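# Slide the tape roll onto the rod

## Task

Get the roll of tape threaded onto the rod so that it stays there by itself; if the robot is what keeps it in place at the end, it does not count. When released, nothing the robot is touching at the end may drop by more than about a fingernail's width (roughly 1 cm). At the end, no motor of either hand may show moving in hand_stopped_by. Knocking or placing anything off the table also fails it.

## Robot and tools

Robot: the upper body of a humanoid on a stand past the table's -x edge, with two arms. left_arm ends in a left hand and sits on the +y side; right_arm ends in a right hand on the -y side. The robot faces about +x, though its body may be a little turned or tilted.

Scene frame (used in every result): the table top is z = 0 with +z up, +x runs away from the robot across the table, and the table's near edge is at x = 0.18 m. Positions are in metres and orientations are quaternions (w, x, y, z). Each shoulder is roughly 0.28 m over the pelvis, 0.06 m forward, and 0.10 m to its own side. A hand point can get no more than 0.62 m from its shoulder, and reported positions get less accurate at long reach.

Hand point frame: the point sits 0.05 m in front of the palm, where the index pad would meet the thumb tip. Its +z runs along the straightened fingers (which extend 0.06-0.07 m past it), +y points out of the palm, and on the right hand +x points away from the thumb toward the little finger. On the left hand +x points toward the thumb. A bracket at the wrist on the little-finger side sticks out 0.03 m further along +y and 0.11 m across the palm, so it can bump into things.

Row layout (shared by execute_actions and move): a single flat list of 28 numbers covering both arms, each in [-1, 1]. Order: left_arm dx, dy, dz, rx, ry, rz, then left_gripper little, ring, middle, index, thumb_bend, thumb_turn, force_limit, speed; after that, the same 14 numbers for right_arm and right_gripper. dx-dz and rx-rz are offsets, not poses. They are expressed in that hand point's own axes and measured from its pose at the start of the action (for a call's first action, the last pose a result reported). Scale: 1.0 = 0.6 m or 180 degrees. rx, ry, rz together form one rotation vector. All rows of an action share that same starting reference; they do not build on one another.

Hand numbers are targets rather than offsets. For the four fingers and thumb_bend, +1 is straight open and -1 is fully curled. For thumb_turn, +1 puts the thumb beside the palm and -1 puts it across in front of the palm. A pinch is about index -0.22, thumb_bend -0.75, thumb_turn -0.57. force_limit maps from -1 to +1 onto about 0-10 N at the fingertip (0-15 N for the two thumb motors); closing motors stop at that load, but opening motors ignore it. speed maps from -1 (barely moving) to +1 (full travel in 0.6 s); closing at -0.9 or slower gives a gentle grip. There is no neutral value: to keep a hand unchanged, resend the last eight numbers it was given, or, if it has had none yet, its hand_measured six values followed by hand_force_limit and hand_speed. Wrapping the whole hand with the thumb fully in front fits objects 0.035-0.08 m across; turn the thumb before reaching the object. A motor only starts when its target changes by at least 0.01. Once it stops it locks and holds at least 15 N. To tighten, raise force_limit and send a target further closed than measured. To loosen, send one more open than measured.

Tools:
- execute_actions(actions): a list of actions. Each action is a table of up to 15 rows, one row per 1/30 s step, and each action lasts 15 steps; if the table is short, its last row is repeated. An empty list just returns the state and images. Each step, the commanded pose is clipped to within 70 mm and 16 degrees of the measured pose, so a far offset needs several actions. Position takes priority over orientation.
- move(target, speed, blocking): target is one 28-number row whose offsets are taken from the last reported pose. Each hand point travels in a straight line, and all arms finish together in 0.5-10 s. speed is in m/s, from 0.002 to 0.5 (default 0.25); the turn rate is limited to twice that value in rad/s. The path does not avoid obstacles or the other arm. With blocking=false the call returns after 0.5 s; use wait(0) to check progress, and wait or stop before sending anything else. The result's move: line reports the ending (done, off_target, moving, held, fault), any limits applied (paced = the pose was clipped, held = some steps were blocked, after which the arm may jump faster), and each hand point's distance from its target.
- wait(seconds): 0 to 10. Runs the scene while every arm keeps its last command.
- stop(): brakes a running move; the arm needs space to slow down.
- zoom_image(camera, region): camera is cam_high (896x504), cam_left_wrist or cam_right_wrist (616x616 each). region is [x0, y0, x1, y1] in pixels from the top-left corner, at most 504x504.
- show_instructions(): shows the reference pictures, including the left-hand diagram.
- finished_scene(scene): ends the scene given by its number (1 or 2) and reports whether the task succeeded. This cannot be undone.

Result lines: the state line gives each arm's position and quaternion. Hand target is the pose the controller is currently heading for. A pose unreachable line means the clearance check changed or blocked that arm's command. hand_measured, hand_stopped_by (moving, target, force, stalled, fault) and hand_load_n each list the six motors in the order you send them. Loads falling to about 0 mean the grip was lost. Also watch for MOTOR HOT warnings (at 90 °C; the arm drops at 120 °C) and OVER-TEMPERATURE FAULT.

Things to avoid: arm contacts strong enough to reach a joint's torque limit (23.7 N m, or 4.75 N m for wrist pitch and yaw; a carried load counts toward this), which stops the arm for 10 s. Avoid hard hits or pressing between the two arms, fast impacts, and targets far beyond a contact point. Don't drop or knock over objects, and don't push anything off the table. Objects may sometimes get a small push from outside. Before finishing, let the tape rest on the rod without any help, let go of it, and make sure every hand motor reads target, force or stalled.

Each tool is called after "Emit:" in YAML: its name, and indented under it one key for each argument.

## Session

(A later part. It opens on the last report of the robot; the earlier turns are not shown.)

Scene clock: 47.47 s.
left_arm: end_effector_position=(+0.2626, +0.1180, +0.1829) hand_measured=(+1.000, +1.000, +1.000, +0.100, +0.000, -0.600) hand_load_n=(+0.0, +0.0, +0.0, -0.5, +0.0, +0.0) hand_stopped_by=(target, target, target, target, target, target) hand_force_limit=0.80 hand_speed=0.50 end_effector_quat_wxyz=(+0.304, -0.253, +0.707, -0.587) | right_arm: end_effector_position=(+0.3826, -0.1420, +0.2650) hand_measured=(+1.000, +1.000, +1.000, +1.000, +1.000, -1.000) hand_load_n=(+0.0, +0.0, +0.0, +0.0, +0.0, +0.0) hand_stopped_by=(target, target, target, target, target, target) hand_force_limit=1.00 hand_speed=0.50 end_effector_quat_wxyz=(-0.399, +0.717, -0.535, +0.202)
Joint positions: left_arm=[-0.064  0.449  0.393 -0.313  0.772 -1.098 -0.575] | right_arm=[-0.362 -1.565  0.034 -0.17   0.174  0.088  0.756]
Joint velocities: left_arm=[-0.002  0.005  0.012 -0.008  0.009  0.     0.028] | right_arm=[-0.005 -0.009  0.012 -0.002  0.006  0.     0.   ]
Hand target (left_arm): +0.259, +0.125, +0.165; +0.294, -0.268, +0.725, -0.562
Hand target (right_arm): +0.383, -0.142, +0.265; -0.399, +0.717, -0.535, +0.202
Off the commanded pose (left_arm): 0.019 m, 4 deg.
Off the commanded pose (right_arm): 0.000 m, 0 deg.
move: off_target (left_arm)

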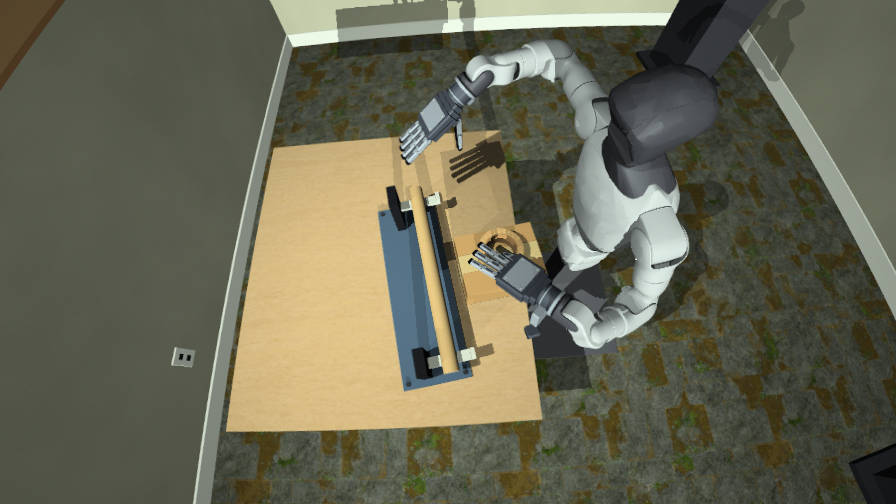

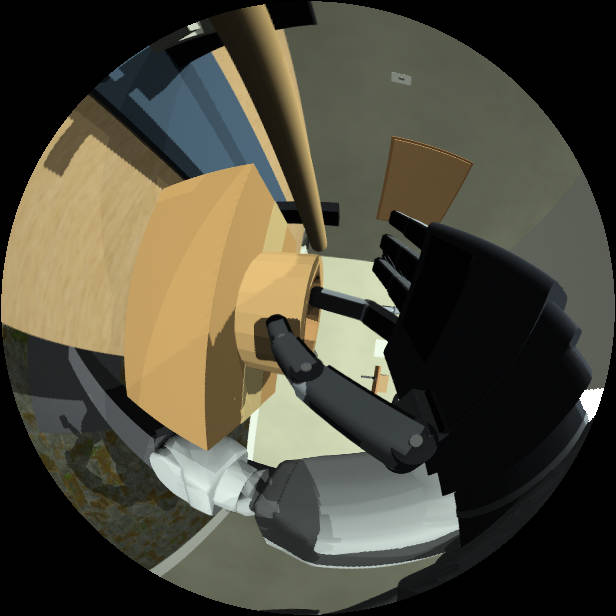

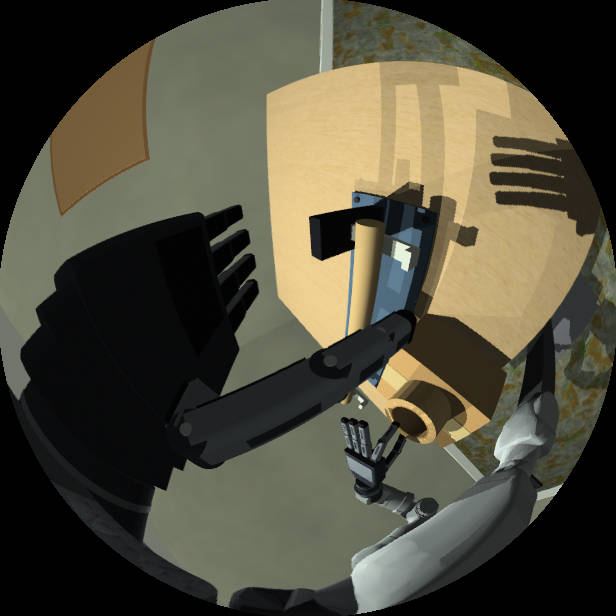

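Emit:
move:
  target: [0.02,-0.01,0.015,0,0.01,0,1,1,1,0.1,0.3,-0.6,0.8,0.5,0,0,0,0,0,0,1,1,1,1,1,-1,1,0.5]
  speed: 0.05

Emit:
move:
  target: [0,0.045,0,0,0,0,1,1,1,0.1,0.3,-0.6,0.8,0.5,0,0,0,0,0,0,1,1,1,1,1,-1,1,0.5]
  speed: 0.04

Emit:
zoom_image:
  camera: "cam_right_wrist"
  region: [320,360,480,500]

Scene clock: 55.37 s.
left_arm: end_effector_position=(+0.2605, +0.1041, +0.1835) hand_measured=(+1.000, +1.000, +1.000, +0.100, +0.300, -0.600) hand_load_n=(+0.0, +0.0, +0.0, +0.0, +0.5, +0.0) hand_stopped_by=(target, target, target, target, target, target) hand_force_limit=0.80 hand_speed=0.50 end_effector_quat_wxyz=(+0.292, -0.246, +0.713, -0.588) | right_arm: end_effector_position=(+0.3826, -0.1420, +0.2650) hand_measured=(+1.000, +1.000, +1.000, +1.000, +1.000, -1.000) hand_load_n=(+0.0, +0.0, +0.0, +0.0, +0.0, +0.0) hand_stopped_by=(target, target, target, target, target, target) hand_force_limit=1.00 hand_speed=0.50 end_effector_quat_wxyz=(-0.399, +0.717, -0.535, +0.202)
Joint positions: left_arm=[-0.069  0.438  0.339 -0.359  0.766 -1.054 -0.614] | right_arm=[-0.362 -1.565  0.034 -0.17   0.174  0.088  0.756]
Joint velocities: left_arm=[-0.005 -0.003  0.003 -0.014  0.009  0.002 -0.001] | right_arm=[ 0.003 -0.003 -0.009 -0.002  0.008  0.     0.   ]
Hand target (left_arm): +0.260, +0.102, +0.185; +0.291, -0.244, +0.711, -0.591
Hand target (right_arm): +0.383, -0.142, +0.265; -0.399, +0.717, -0.535, +0.202
Off the commanded pose (left_arm): 0.003 m, 1 deg.
Off the commanded pose (right_arm): 0.000 m, 0 deg.
move: done

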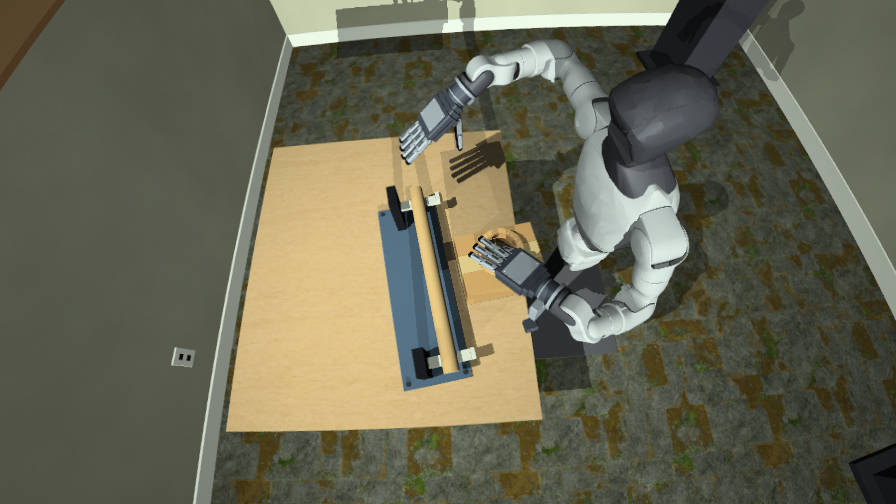

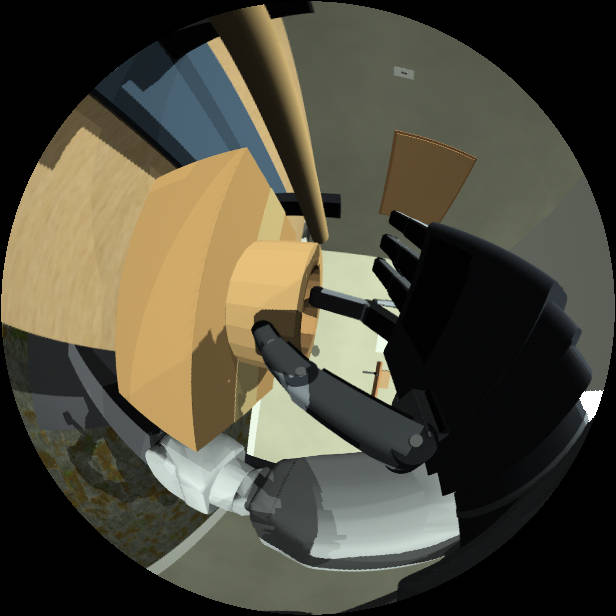

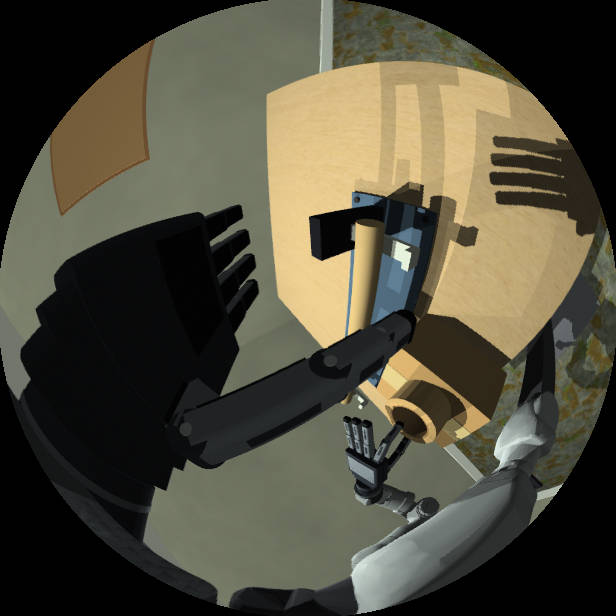

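Scene clock: 56.30 s.
left_arm: end_effector_position=(+0.2606, +0.1108, +0.1580) hand_measured=(+1.000, +1.000, +1.000, +0.100, +0.300, -0.600) hand_load_n=(+0.0, +0.0, +0.0, +0.0, +0.0, +0.0) hand_stopped_by=(target, target, target, target, target, target) hand_force_limit=0.80 hand_speed=0.50 end_effector_quat_wxyz=(+0.295, -0.245, +0.713, -0.587) | right_arm: end_effector_position=(+0.3826, -0.1420, +0.2650) hand_measured=(+1.000, +1.000, +1.000, +1.000, +1.000, -1.000) hand_load_n=(+0.0, +0.0, +0.0, +0.0, +0.0, +0.0) hand_stopped_by=(target, target, target, target, target, target) hand_force_limit=1.00 hand_speed=0.50 end_effector_quat_wxyz=(-0.399, +0.717, -0.535, +0.202)
Joint positions: left_arm=[-0.066  0.383  0.394 -0.237  0.953 -1.199 -0.445] | right_arm=[-0.362 -1.565  0.034 -0.17   0.174  0.088  0.756]
Joint velocities: left_arm=[ 0.002 -0.003 -0.008  0.     0.005  0.     0.013] | right_arm=[ 0.015 -0.003 -0.005  0.     0.006  0.     0.   ]
Hand target (left_arm): +0.261, +0.111, +0.157; +0.295, -0.246, +0.713, -0.586
Hand target (right_arm): +0.383, -0.142, +0.265; -0.399, +0.717, -0.535, +0.202
Off the commanded pose (left_arm): 0.002 m, 0 deg.
Off the commanded pose (right_arm): 0.000 m, 0 deg.
move: done

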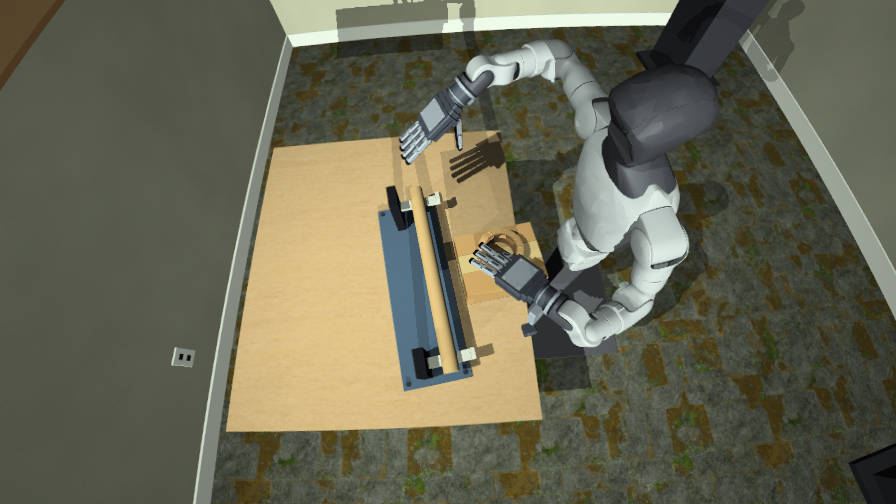

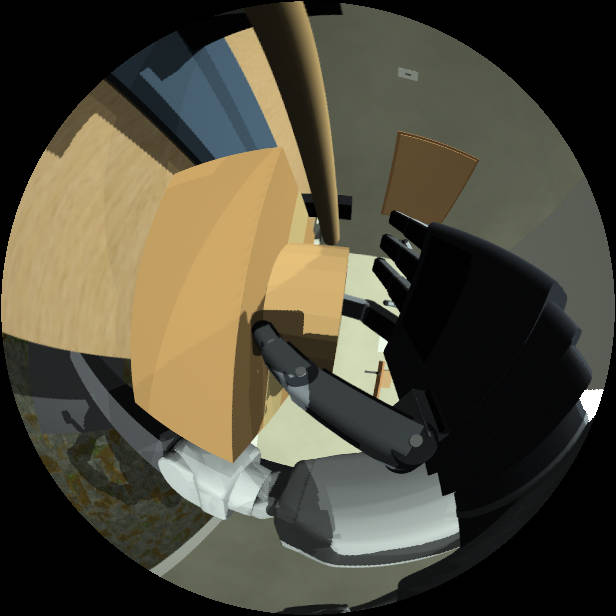

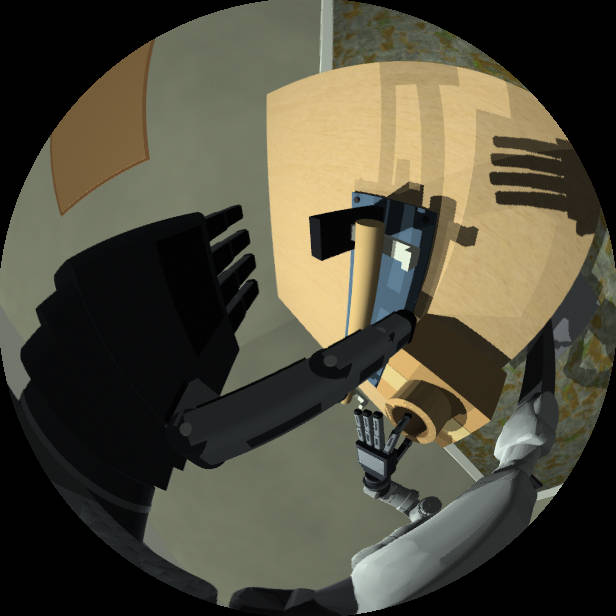

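Region (320, 360, 480, 500) of cam_right_wrist's 616x616 image, scaled by 3.150, with more detail than that image has; it fills the top 441 rows of this view, and the rest is white.

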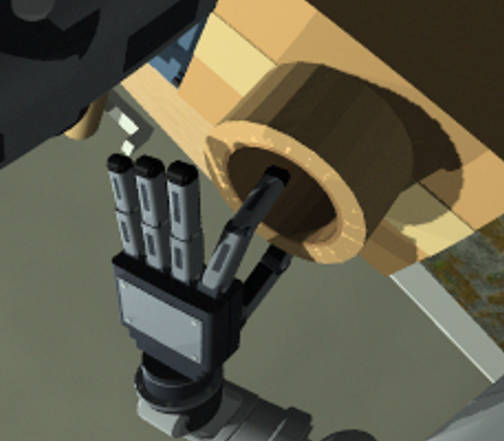

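Emit:
move:
  target: [0,0,0,0,0,0,1,1,1,-0.4,-0.8,-0.6,0.8,-0.6,0,0,0,0,0,0,1,1,1,1,1,-1,1,0.5]

Emit:
move:
  target: [-0.02,-0.14,-0.02,0,0,0,1,1,1,-0.4,-0.8,-0.6,0.8,-0.6,0,0,0,0,0,0,1,1,1,1,1,-1,1,0.5]
  speed: 0.1

Scene clock: 60.70 s.
left_arm: end_effector_position=(+0.2602, +0.1110, +0.1569) hand_measured=(+1.000, +1.000, +1.000, -0.204, +0.100, -0.600) hand_load_n=(+0.0, +0.0, +0.0, +11.5, +13.0, +3.0) hand_stopped_by=(target, target, target, force, force, target) hand_force_limit=0.80 hand_speed=-0.60 end_effector_quat_wxyz=(+0.294, -0.246, +0.714, -0.585) | right_arm: end_effector_position=(+0.3826, -0.1420, +0.2650) hand_measured=(+1.000, +1.000, +1.000, +1.000, +1.000, -1.000) hand_load_n=(+0.0, +0.0, +0.0, +0.0, +0.0, +0.0) hand_stopped_by=(target, target, target, target, target, target) hand_force_limit=1.00 hand_speed=0.50 end_effector_quat_wxyz=(-0.399, +0.717, -0.535, +0.202)
Joint positions: left_arm=[-0.065  0.383  0.393 -0.237  0.954 -1.2   -0.448] | right_arm=[-0.362 -1.565  0.034 -0.17   0.174  0.088  0.756]
Joint velocities: left_arm=[-0.005  0.011 -0.005  0.002  0.021  0.     0.   ] | right_arm=[ 0.    -0.006 -0.012 -0.003 -0.006  0.     0.   ]
Hand target (left_arm): +0.261, +0.111, +0.158; +0.295, -0.245, +0.713, -0.587
Hand target (right_arm): +0.383, -0.142, +0.265; -0.399, +0.717, -0.535, +0.202
Off the commanded pose (left_arm): 0.001 m, 0 deg.
Off the commanded pose (right_arm): 0.000 m, 0 deg.
move: done

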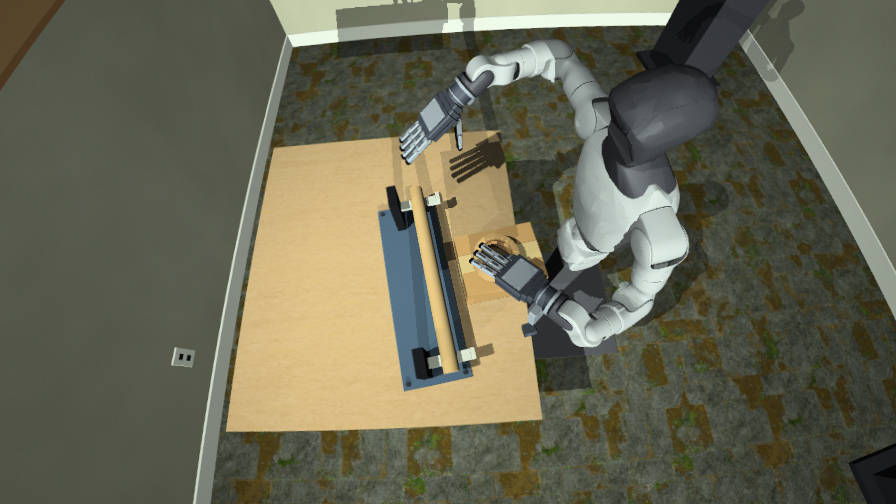

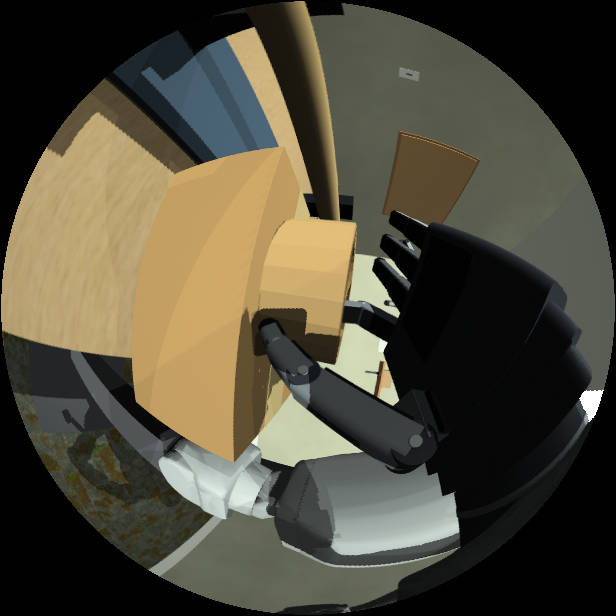

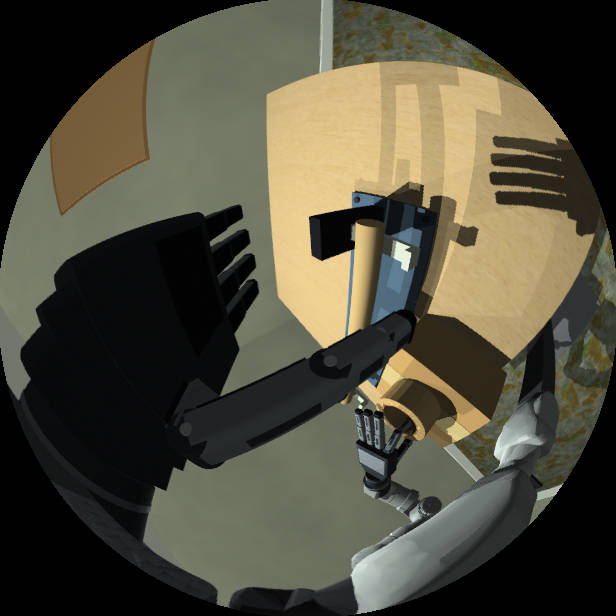

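Scene clock: 61.87 s.
left_arm: end_effector_position=(+0.2615, +0.1054, +0.2433) hand_measured=(+1.000, +1.000, +1.000, -0.204, +0.100, -0.600) hand_load_n=(+0.0, +0.0, +0.0, +11.0, +13.5, +2.0) hand_stopped_by=(target, target, target, force, force, target) hand_force_limit=0.80 hand_speed=-0.60 end_effector_quat_wxyz=(+0.289, -0.243, +0.714, -0.590) | right_arm: end_effector_position=(+0.3826, -0.1420, +0.2650) hand_measured=(+1.000, +1.000, +1.000, +1.000, +1.000, -1.000) hand_load_n=(+0.0, +0.0, +0.0, +0.0, +0.0, +0.0) hand_stopped_by=(target, target, target, target, target, target) hand_force_limit=1.00 hand_speed=0.50 end_effector_quat_wxyz=(-0.399, +0.717, -0.535, +0.202)
Joint positions: left_arm=[-0.162  0.625  0.324 -0.545  0.437 -0.754 -0.847] | right_arm=[-0.362 -1.565  0.034 -0.17   0.174  0.088  0.756]
Joint velocities: left_arm=[-0.008  0.006 -0.002 -0.006 -0.003  0.    -0.004] | right_arm=[ 0.006  0.     0.    -0.009  0.002  0.     0.   ]
Hand target (left_arm): +0.261, +0.105, +0.243; +0.287, -0.243, +0.715, -0.590
Hand target (right_arm): +0.383, -0.142, +0.265; -0.399, +0.717, -0.535, +0.202
Off the commanded pose (left_arm): 0.006 m, 1 deg.
Off the commanded pose (right_arm): 0.000 m, 0 deg.
move: off_target (left_arm)

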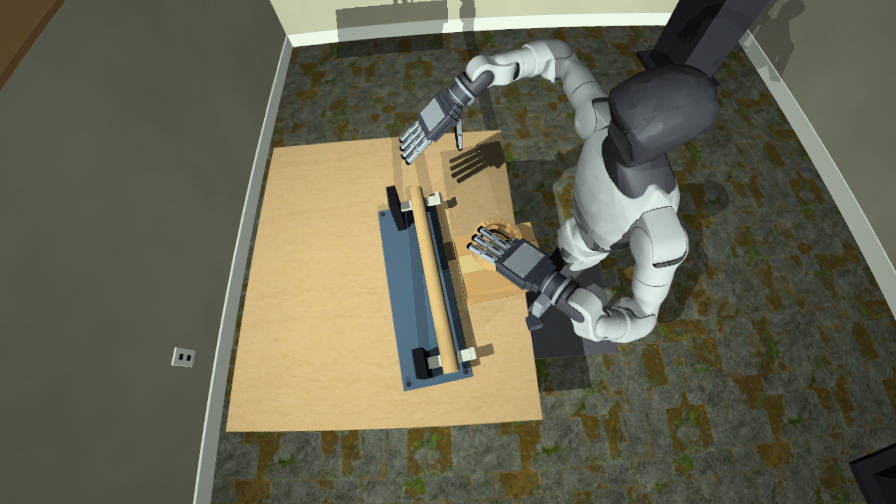

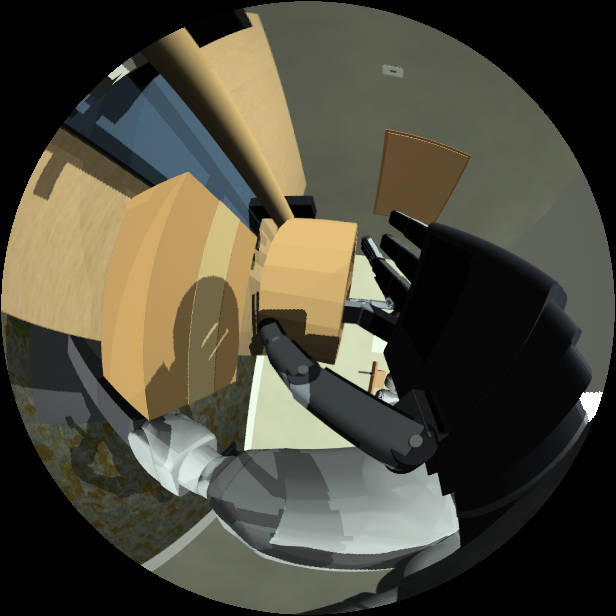

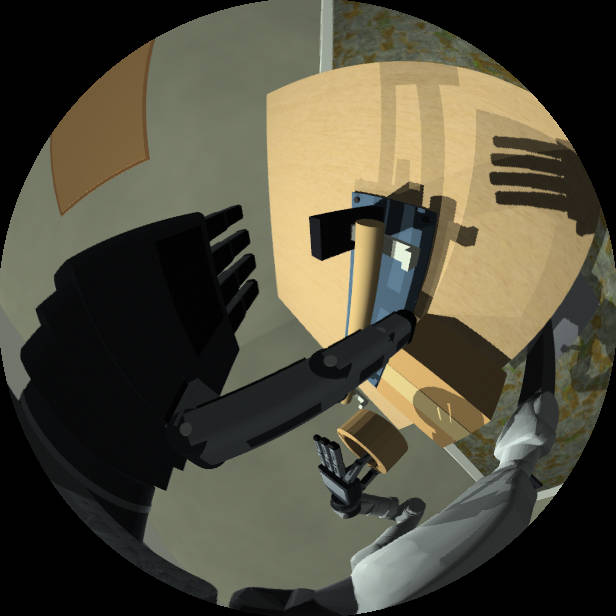

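Emit:
move:
  target: [-0.31,0.018,-0.295,0.223,-0.182,-0.525,1,1,1,-0.4,-0.8,-0.6,0.8,-0.6,-0.215,0.035,0.267,0.007,0.043,0.033,1,1,1,1,1,-1,1,0.5]
  speed: 0.2

Scene clock: 75.87 s.
left_arm: end_effector_position=(+0.2746, +0.3643, +0.2842) hand_measured=(+1.000, +1.000, +1.000, -0.204, +0.100, -0.600) hand_load_n=(+0.0, +0.0, +0.0, +6.0, +8.0, +1.0) hand_stopped_by=(target, target, target, force, force, target) hand_force_limit=0.80 hand_speed=-0.60 end_effector_quat_wxyz=(-0.016, +0.714, -0.007, +0.700) | right_arm: end_effector_position=(+0.4435, +0.0336, +0.1636) hand_measured=(+1.000, +1.000, +1.000, +1.000, +1.000, -1.000) hand_load_n=(+0.0, +0.0, +0.0, +0.0, +0.0, +0.0) hand_stopped_by=(target, target, target, target, target, target) hand_force_limit=1.00 hand_speed=0.50 end_effector_quat_wxyz=(-0.374, +0.674, -0.598, +0.221)
Joint positions: left_arm=[ 0.139  0.781  0.682  0.154 -0.748  0.047 -0.766] | right_arm=[-1.11  -0.608  0.86   0.056 -0.374  0.901  0.661]
Joint velocities: left_arm=[0.006 0.008 0.009 0.    0.    0.01  0.   ] | right_arm=[-0.005  0.006  0.005 -0.006  0.005  0.    -0.002]
Hand target (left_arm): +0.274, +0.365, +0.285; -0.016, +0.713, -0.006, +0.701
Hand target (right_arm): +0.445, +0.033, +0.164; -0.375, +0.673, -0.597, +0.225
Off the commanded pose (left_arm): 0.007 m, 2 deg.
Off the commanded pose (right_arm): 0.007 m, 2 deg.
move: off_target (left_arm, right_arm)

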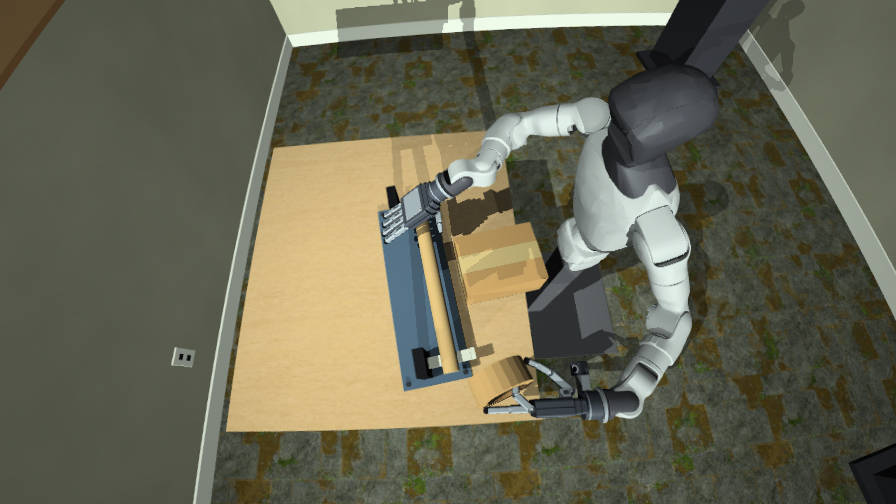

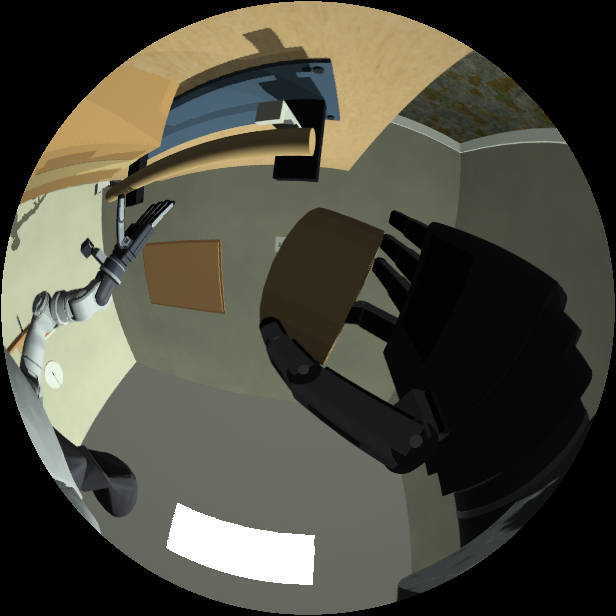

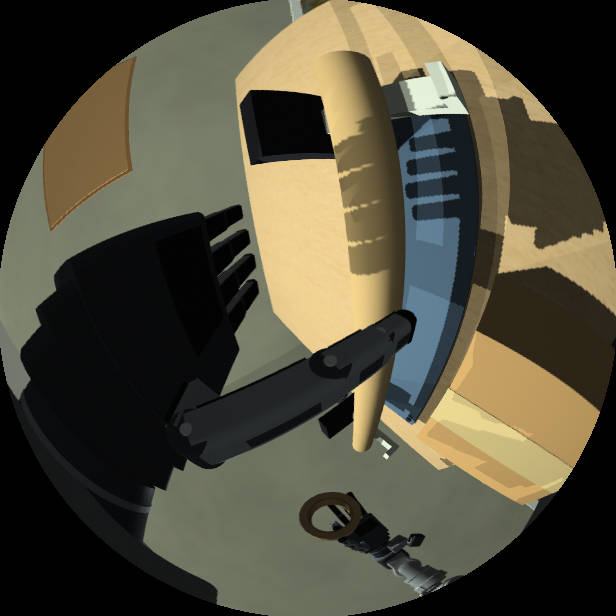

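Emit:
move:
  target: [0,0,0,0,0,0,1,1,1,-0.5,-0.9,-0.6,0.9,-0.6,0.015,0.093,0.063,0,0,0,1,1,1,1,1,-1,1,0.5]
  speed: 0.06

Emit:
zoom_image:
  camera: "cam_high"
  region: [340,140,560,400]

Scene clock: 83.43 s.
left_arm: end_effector_position=(+0.2746, +0.3643, +0.2843) hand_measured=(+1.000, +1.000, +1.000, -0.222, +0.090, -0.600) hand_load_n=(+0.0, +0.0, +0.0, +9.0, +12.5, +0.5) hand_stopped_by=(target, target, target, force, force, target) hand_force_limit=0.90 hand_speed=-0.60 end_effector_quat_wxyz=(-0.016, +0.714, -0.007, +0.700) | right_arm: end_effector_position=(+0.4414, +0.0317, +0.0968) hand_measured=(+1.000, +1.000, +1.000, +1.000, +1.000, -1.000) hand_load_n=(+0.0, +0.0, +0.0, +0.0, +0.0, +0.0) hand_stopped_by=(target, target, target, target, target, target) hand_force_limit=1.00 hand_speed=0.50 end_effector_quat_wxyz=(-0.376, +0.668, -0.604, +0.219)
Joint positions: left_arm=[ 0.139  0.781  0.683  0.153 -0.748  0.047 -0.766] | right_arm=[-0.959 -0.494  0.862  0.267 -0.374  0.735  0.431]
Joint velocities: left_arm=[-0.012  0.     0.     0.005  0.018  0.     0.   ] | right_arm=[ 0.006 -0.003 -0.014  0.011  0.     0.     0.   ]
Hand target (left_arm): +0.275, +0.364, +0.284; -0.016, +0.714, -0.007, +0.700
Hand target (right_arm): +0.441, +0.033, +0.097; -0.377, +0.668, -0.603, +0.219
Off the commanded pose (left_arm): 0.000 m, 0 deg.
Off the commanded pose (right_arm): 0.004 m, 1 deg.
move: off_target (right_arm)

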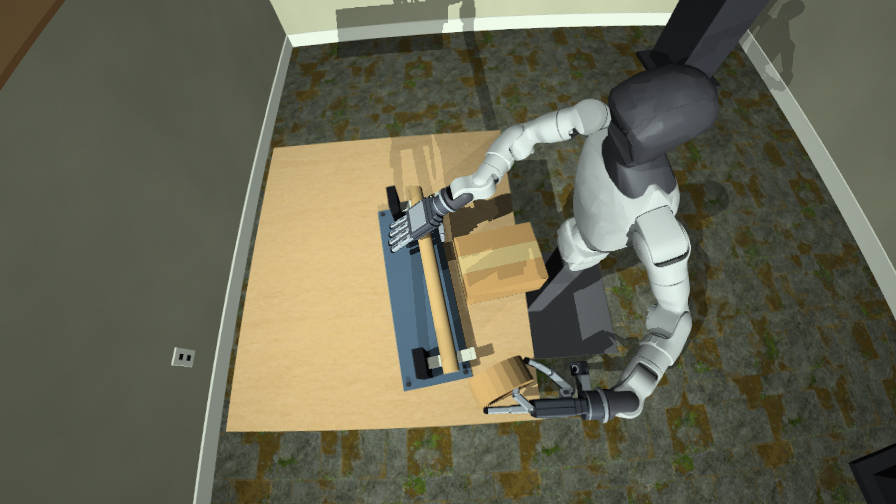

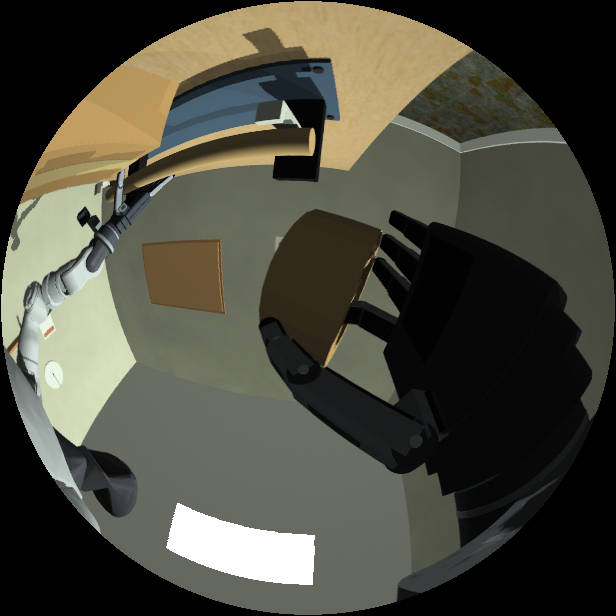

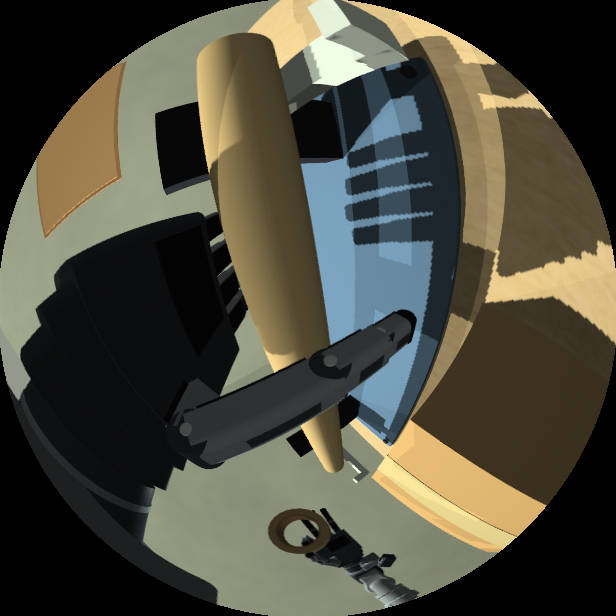

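Region (340, 140, 560, 400) of cam_high's 896x504 image, scaled by 1.938, with more detail than that image has; it fills the left 426 columns of this view, and the rest is white.

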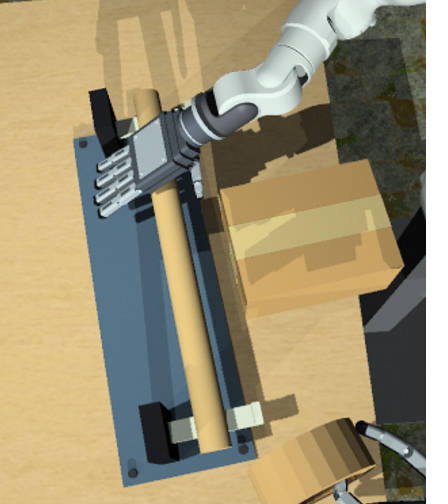

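Emit:
move:
  target: [0,0,0,0,0,0,1,1,1,-0.5,-0.9,-0.6,0.9,-0.6,0,0.015,0.015,0,0,0,1,1,1,1,1,-1,1,0.5]
  speed: 0.04

Emit:
move:
  target: [0,0,0,0,0,0,1,1,1,-0.5,-0.9,-0.6,0.9,-0.6,0,0,0,0,0,0,-0.95,-0.95,-0.95,-0.95,-0.3,-1,1,-0.3]

Emit:
move:
  target: [0,0,0,0,0,0,1,1,1,-0.5,-0.9,-0.6,0.9,-0.6,-0.03,-0.13,-0.1,0,0,0.03,-1,-1,-1,-1,-0.4,-1,1,-0.8]
  speed: 0.05

Scene clock: 89.20 s.
left_arm: end_effector_position=(+0.2746, +0.3643, +0.2843) hand_measured=(+1.000, +1.000, +1.000, -0.222, +0.090, -0.600) hand_load_n=(+0.0, +0.0, +0.0, +9.0, +12.5, +0.5) hand_stopped_by=(target, target, target, force, force, target) hand_force_limit=0.90 hand_speed=-0.60 end_effector_quat_wxyz=(-0.016, +0.714, -0.007, +0.700) | right_arm: end_effector_position=(+0.4434, +0.0329, +0.0850) hand_measured=(+1.000, +1.000, +1.000, +1.000, +1.000, -1.000) hand_load_n=(+0.0, +0.0, +0.0, +0.0, +0.0, +0.0) hand_stopped_by=(target, target, target, target, target, target) hand_force_limit=1.00 hand_speed=0.50 end_effector_quat_wxyz=(-0.376, +0.667, -0.605, +0.220)
Joint positions: left_arm=[ 0.139  0.781  0.683  0.153 -0.748  0.047 -0.766] | right_arm=[-0.953 -0.457  0.862  0.35  -0.374  0.687  0.389]
Joint velocities: left_arm=[0.002 0.    0.    0.    0.008 0.    0.   ] | right_arm=[ 0.003 -0.003  0.     0.    -0.009 -0.001  0.   ]
Hand target (left_arm): +0.275, +0.364, +0.284; -0.016, +0.714, -0.007, +0.700
Hand target (right_arm): +0.443, +0.034, +0.084; -0.376, +0.667, -0.605, +0.219
Off the commanded pose (left_arm): 0.000 m, 0 deg.
Off the commanded pose (right_arm): 0.002 m, 0 deg.
move: done

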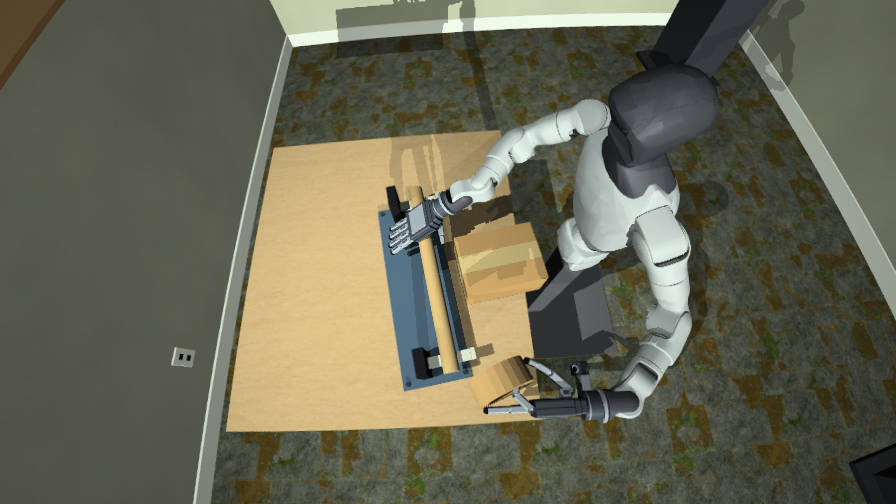

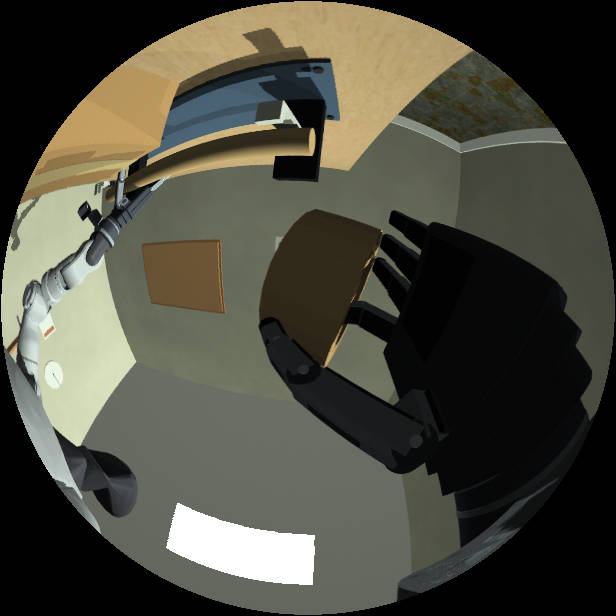

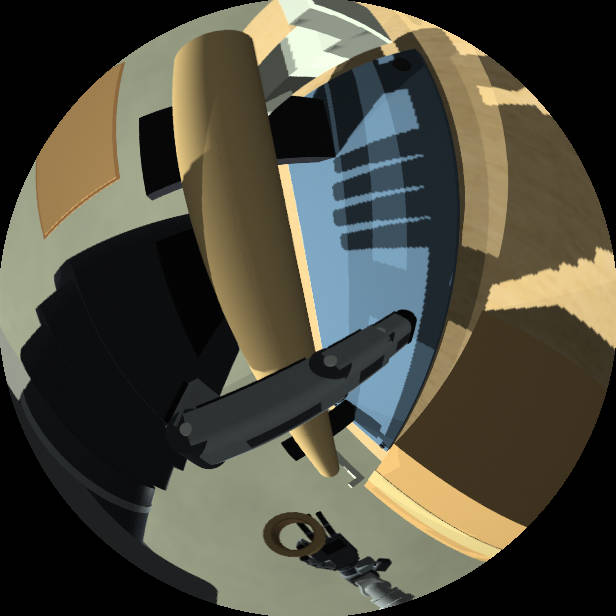

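Scene clock: 91.10 s.
left_arm: end_effector_position=(+0.2746, +0.3643, +0.2843) hand_measured=(+1.000, +1.000, +1.000, -0.222, +0.090, -0.600) hand_load_n=(+0.0, +0.0, +0.0, +9.0, +12.5, +0.5) hand_stopped_by=(target, target, target, force, force, target) hand_force_limit=0.90 hand_speed=-0.60 end_effector_quat_wxyz=(-0.016, +0.714, -0.007, +0.700) | right_arm: end_effector_position=(+0.4429, +0.0339, +0.0851) hand_measured=(-0.896, -0.776, -0.586, -0.654, -0.026, -1.000) hand_load_n=(+10.5, +0.0, +11.5, +0.0, +13.5, +1.5) hand_stopped_by=(force, force, force, force, force, target) hand_force_limit=1.00 hand_speed=-0.30 end_effector_quat_wxyz=(-0.377, +0.668, -0.604, +0.219)
Joint positions: left_arm=[ 0.139  0.781  0.683  0.153 -0.748  0.047 -0.766] | right_arm=[-0.952 -0.457  0.862  0.349 -0.373  0.684  0.389]
Joint velocities: left_arm=[ 0.     0.006 -0.002 -0.002  0.005  0.     0.   ] | right_arm=[ 0.005 -0.002 -0.008  0.008 -0.011  0.     0.   ]
Hand target (left_arm): +0.275, +0.364, +0.284; -0.016, +0.714, -0.007, +0.700
Hand target (right_arm): +0.443, +0.033, +0.085; -0.376, +0.667, -0.605, +0.220
Off the commanded pose (left_arm): 0.000 m, 0 deg.
Off the commanded pose (right_arm): 0.001 m, 0 deg.
move: done

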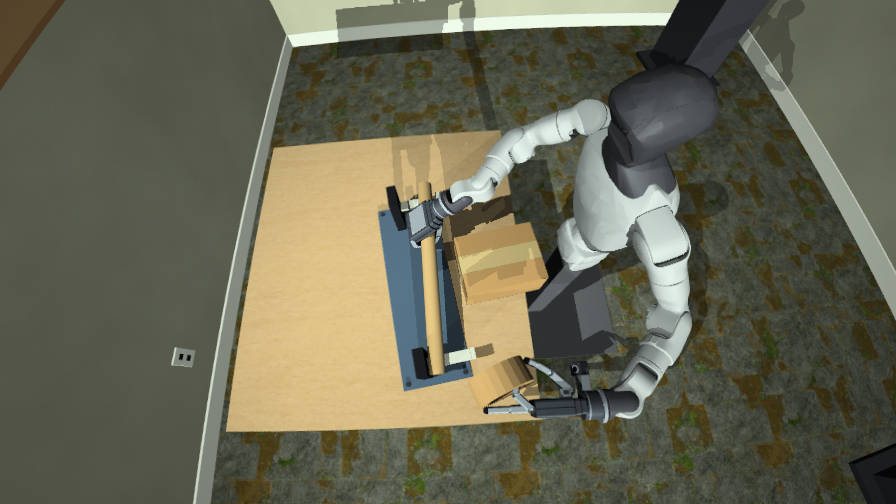

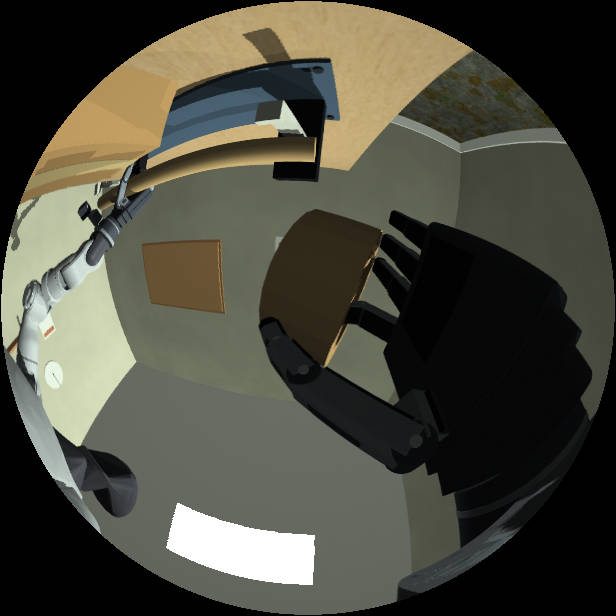

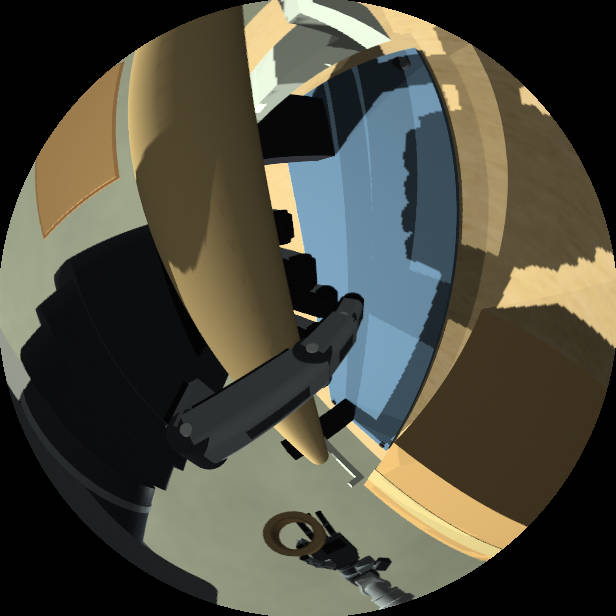

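Scene clock: 93.40 s.
left_arm: end_effector_position=(+0.2746, +0.3643, +0.2843) hand_measured=(+1.000, +1.000, +1.000, -0.222, +0.090, -0.600) hand_load_n=(+0.0, +0.0, +0.0, +9.0, +12.5, +0.5) hand_stopped_by=(target, target, target, force, force, target) hand_force_limit=0.90 hand_speed=-0.60 end_effector_quat_wxyz=(-0.016, +0.714, -0.007, +0.700) | right_arm: end_effector_position=(+0.4402, +0.0399, +0.1841) hand_measured=(-0.898, -0.848, -0.586, -0.790, -0.028, -1.000) hand_load_n=(+0.0, +3.0, +11.0, +10.5, +14.0, +1.5) hand_stopped_by=(force, force, force, force, force, target) hand_force_limit=1.00 hand_speed=-0.80 end_effector_quat_wxyz=(+0.386, -0.647, +0.626, -0.204)
Joint positions: left_arm=[ 0.139  0.781  0.683  0.153 -0.748  0.047 -0.766] | right_arm=[-1.124 -0.601  0.805 -0.016 -0.373  1.013  0.711]
Joint velocities: left_arm=[ 0.009  0.014 -0.005  0.003 -0.015  0.     0.   ] | right_arm=[-0.014 -0.008 -0.02  -0.011 -0.005  0.     0.003]
Hand target (left_arm): +0.275, +0.364, +0.284; -0.016, +0.714, -0.007, +0.700
Hand target (right_arm): +0.440, +0.039, +0.184; -0.385, +0.646, -0.627, +0.203
Off the commanded pose (left_arm): 0.000 m, 0 deg.
Off the commanded pose (right_arm): 0.006 m, 1 deg.
move: off_target (right_arm)

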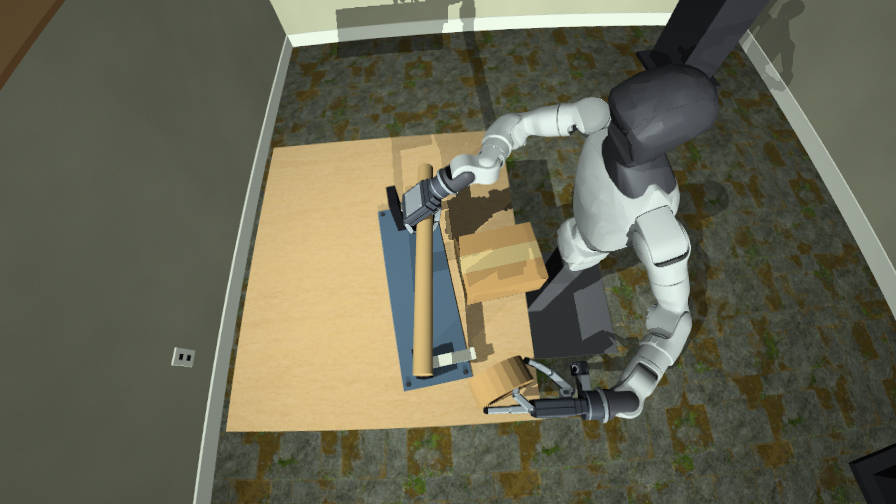

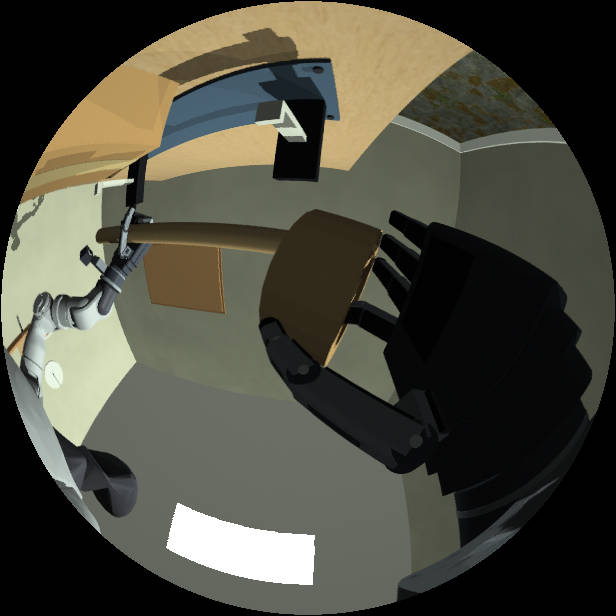

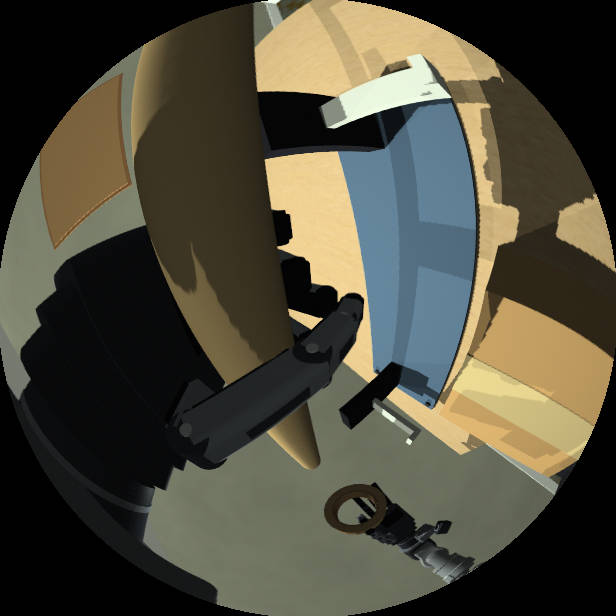

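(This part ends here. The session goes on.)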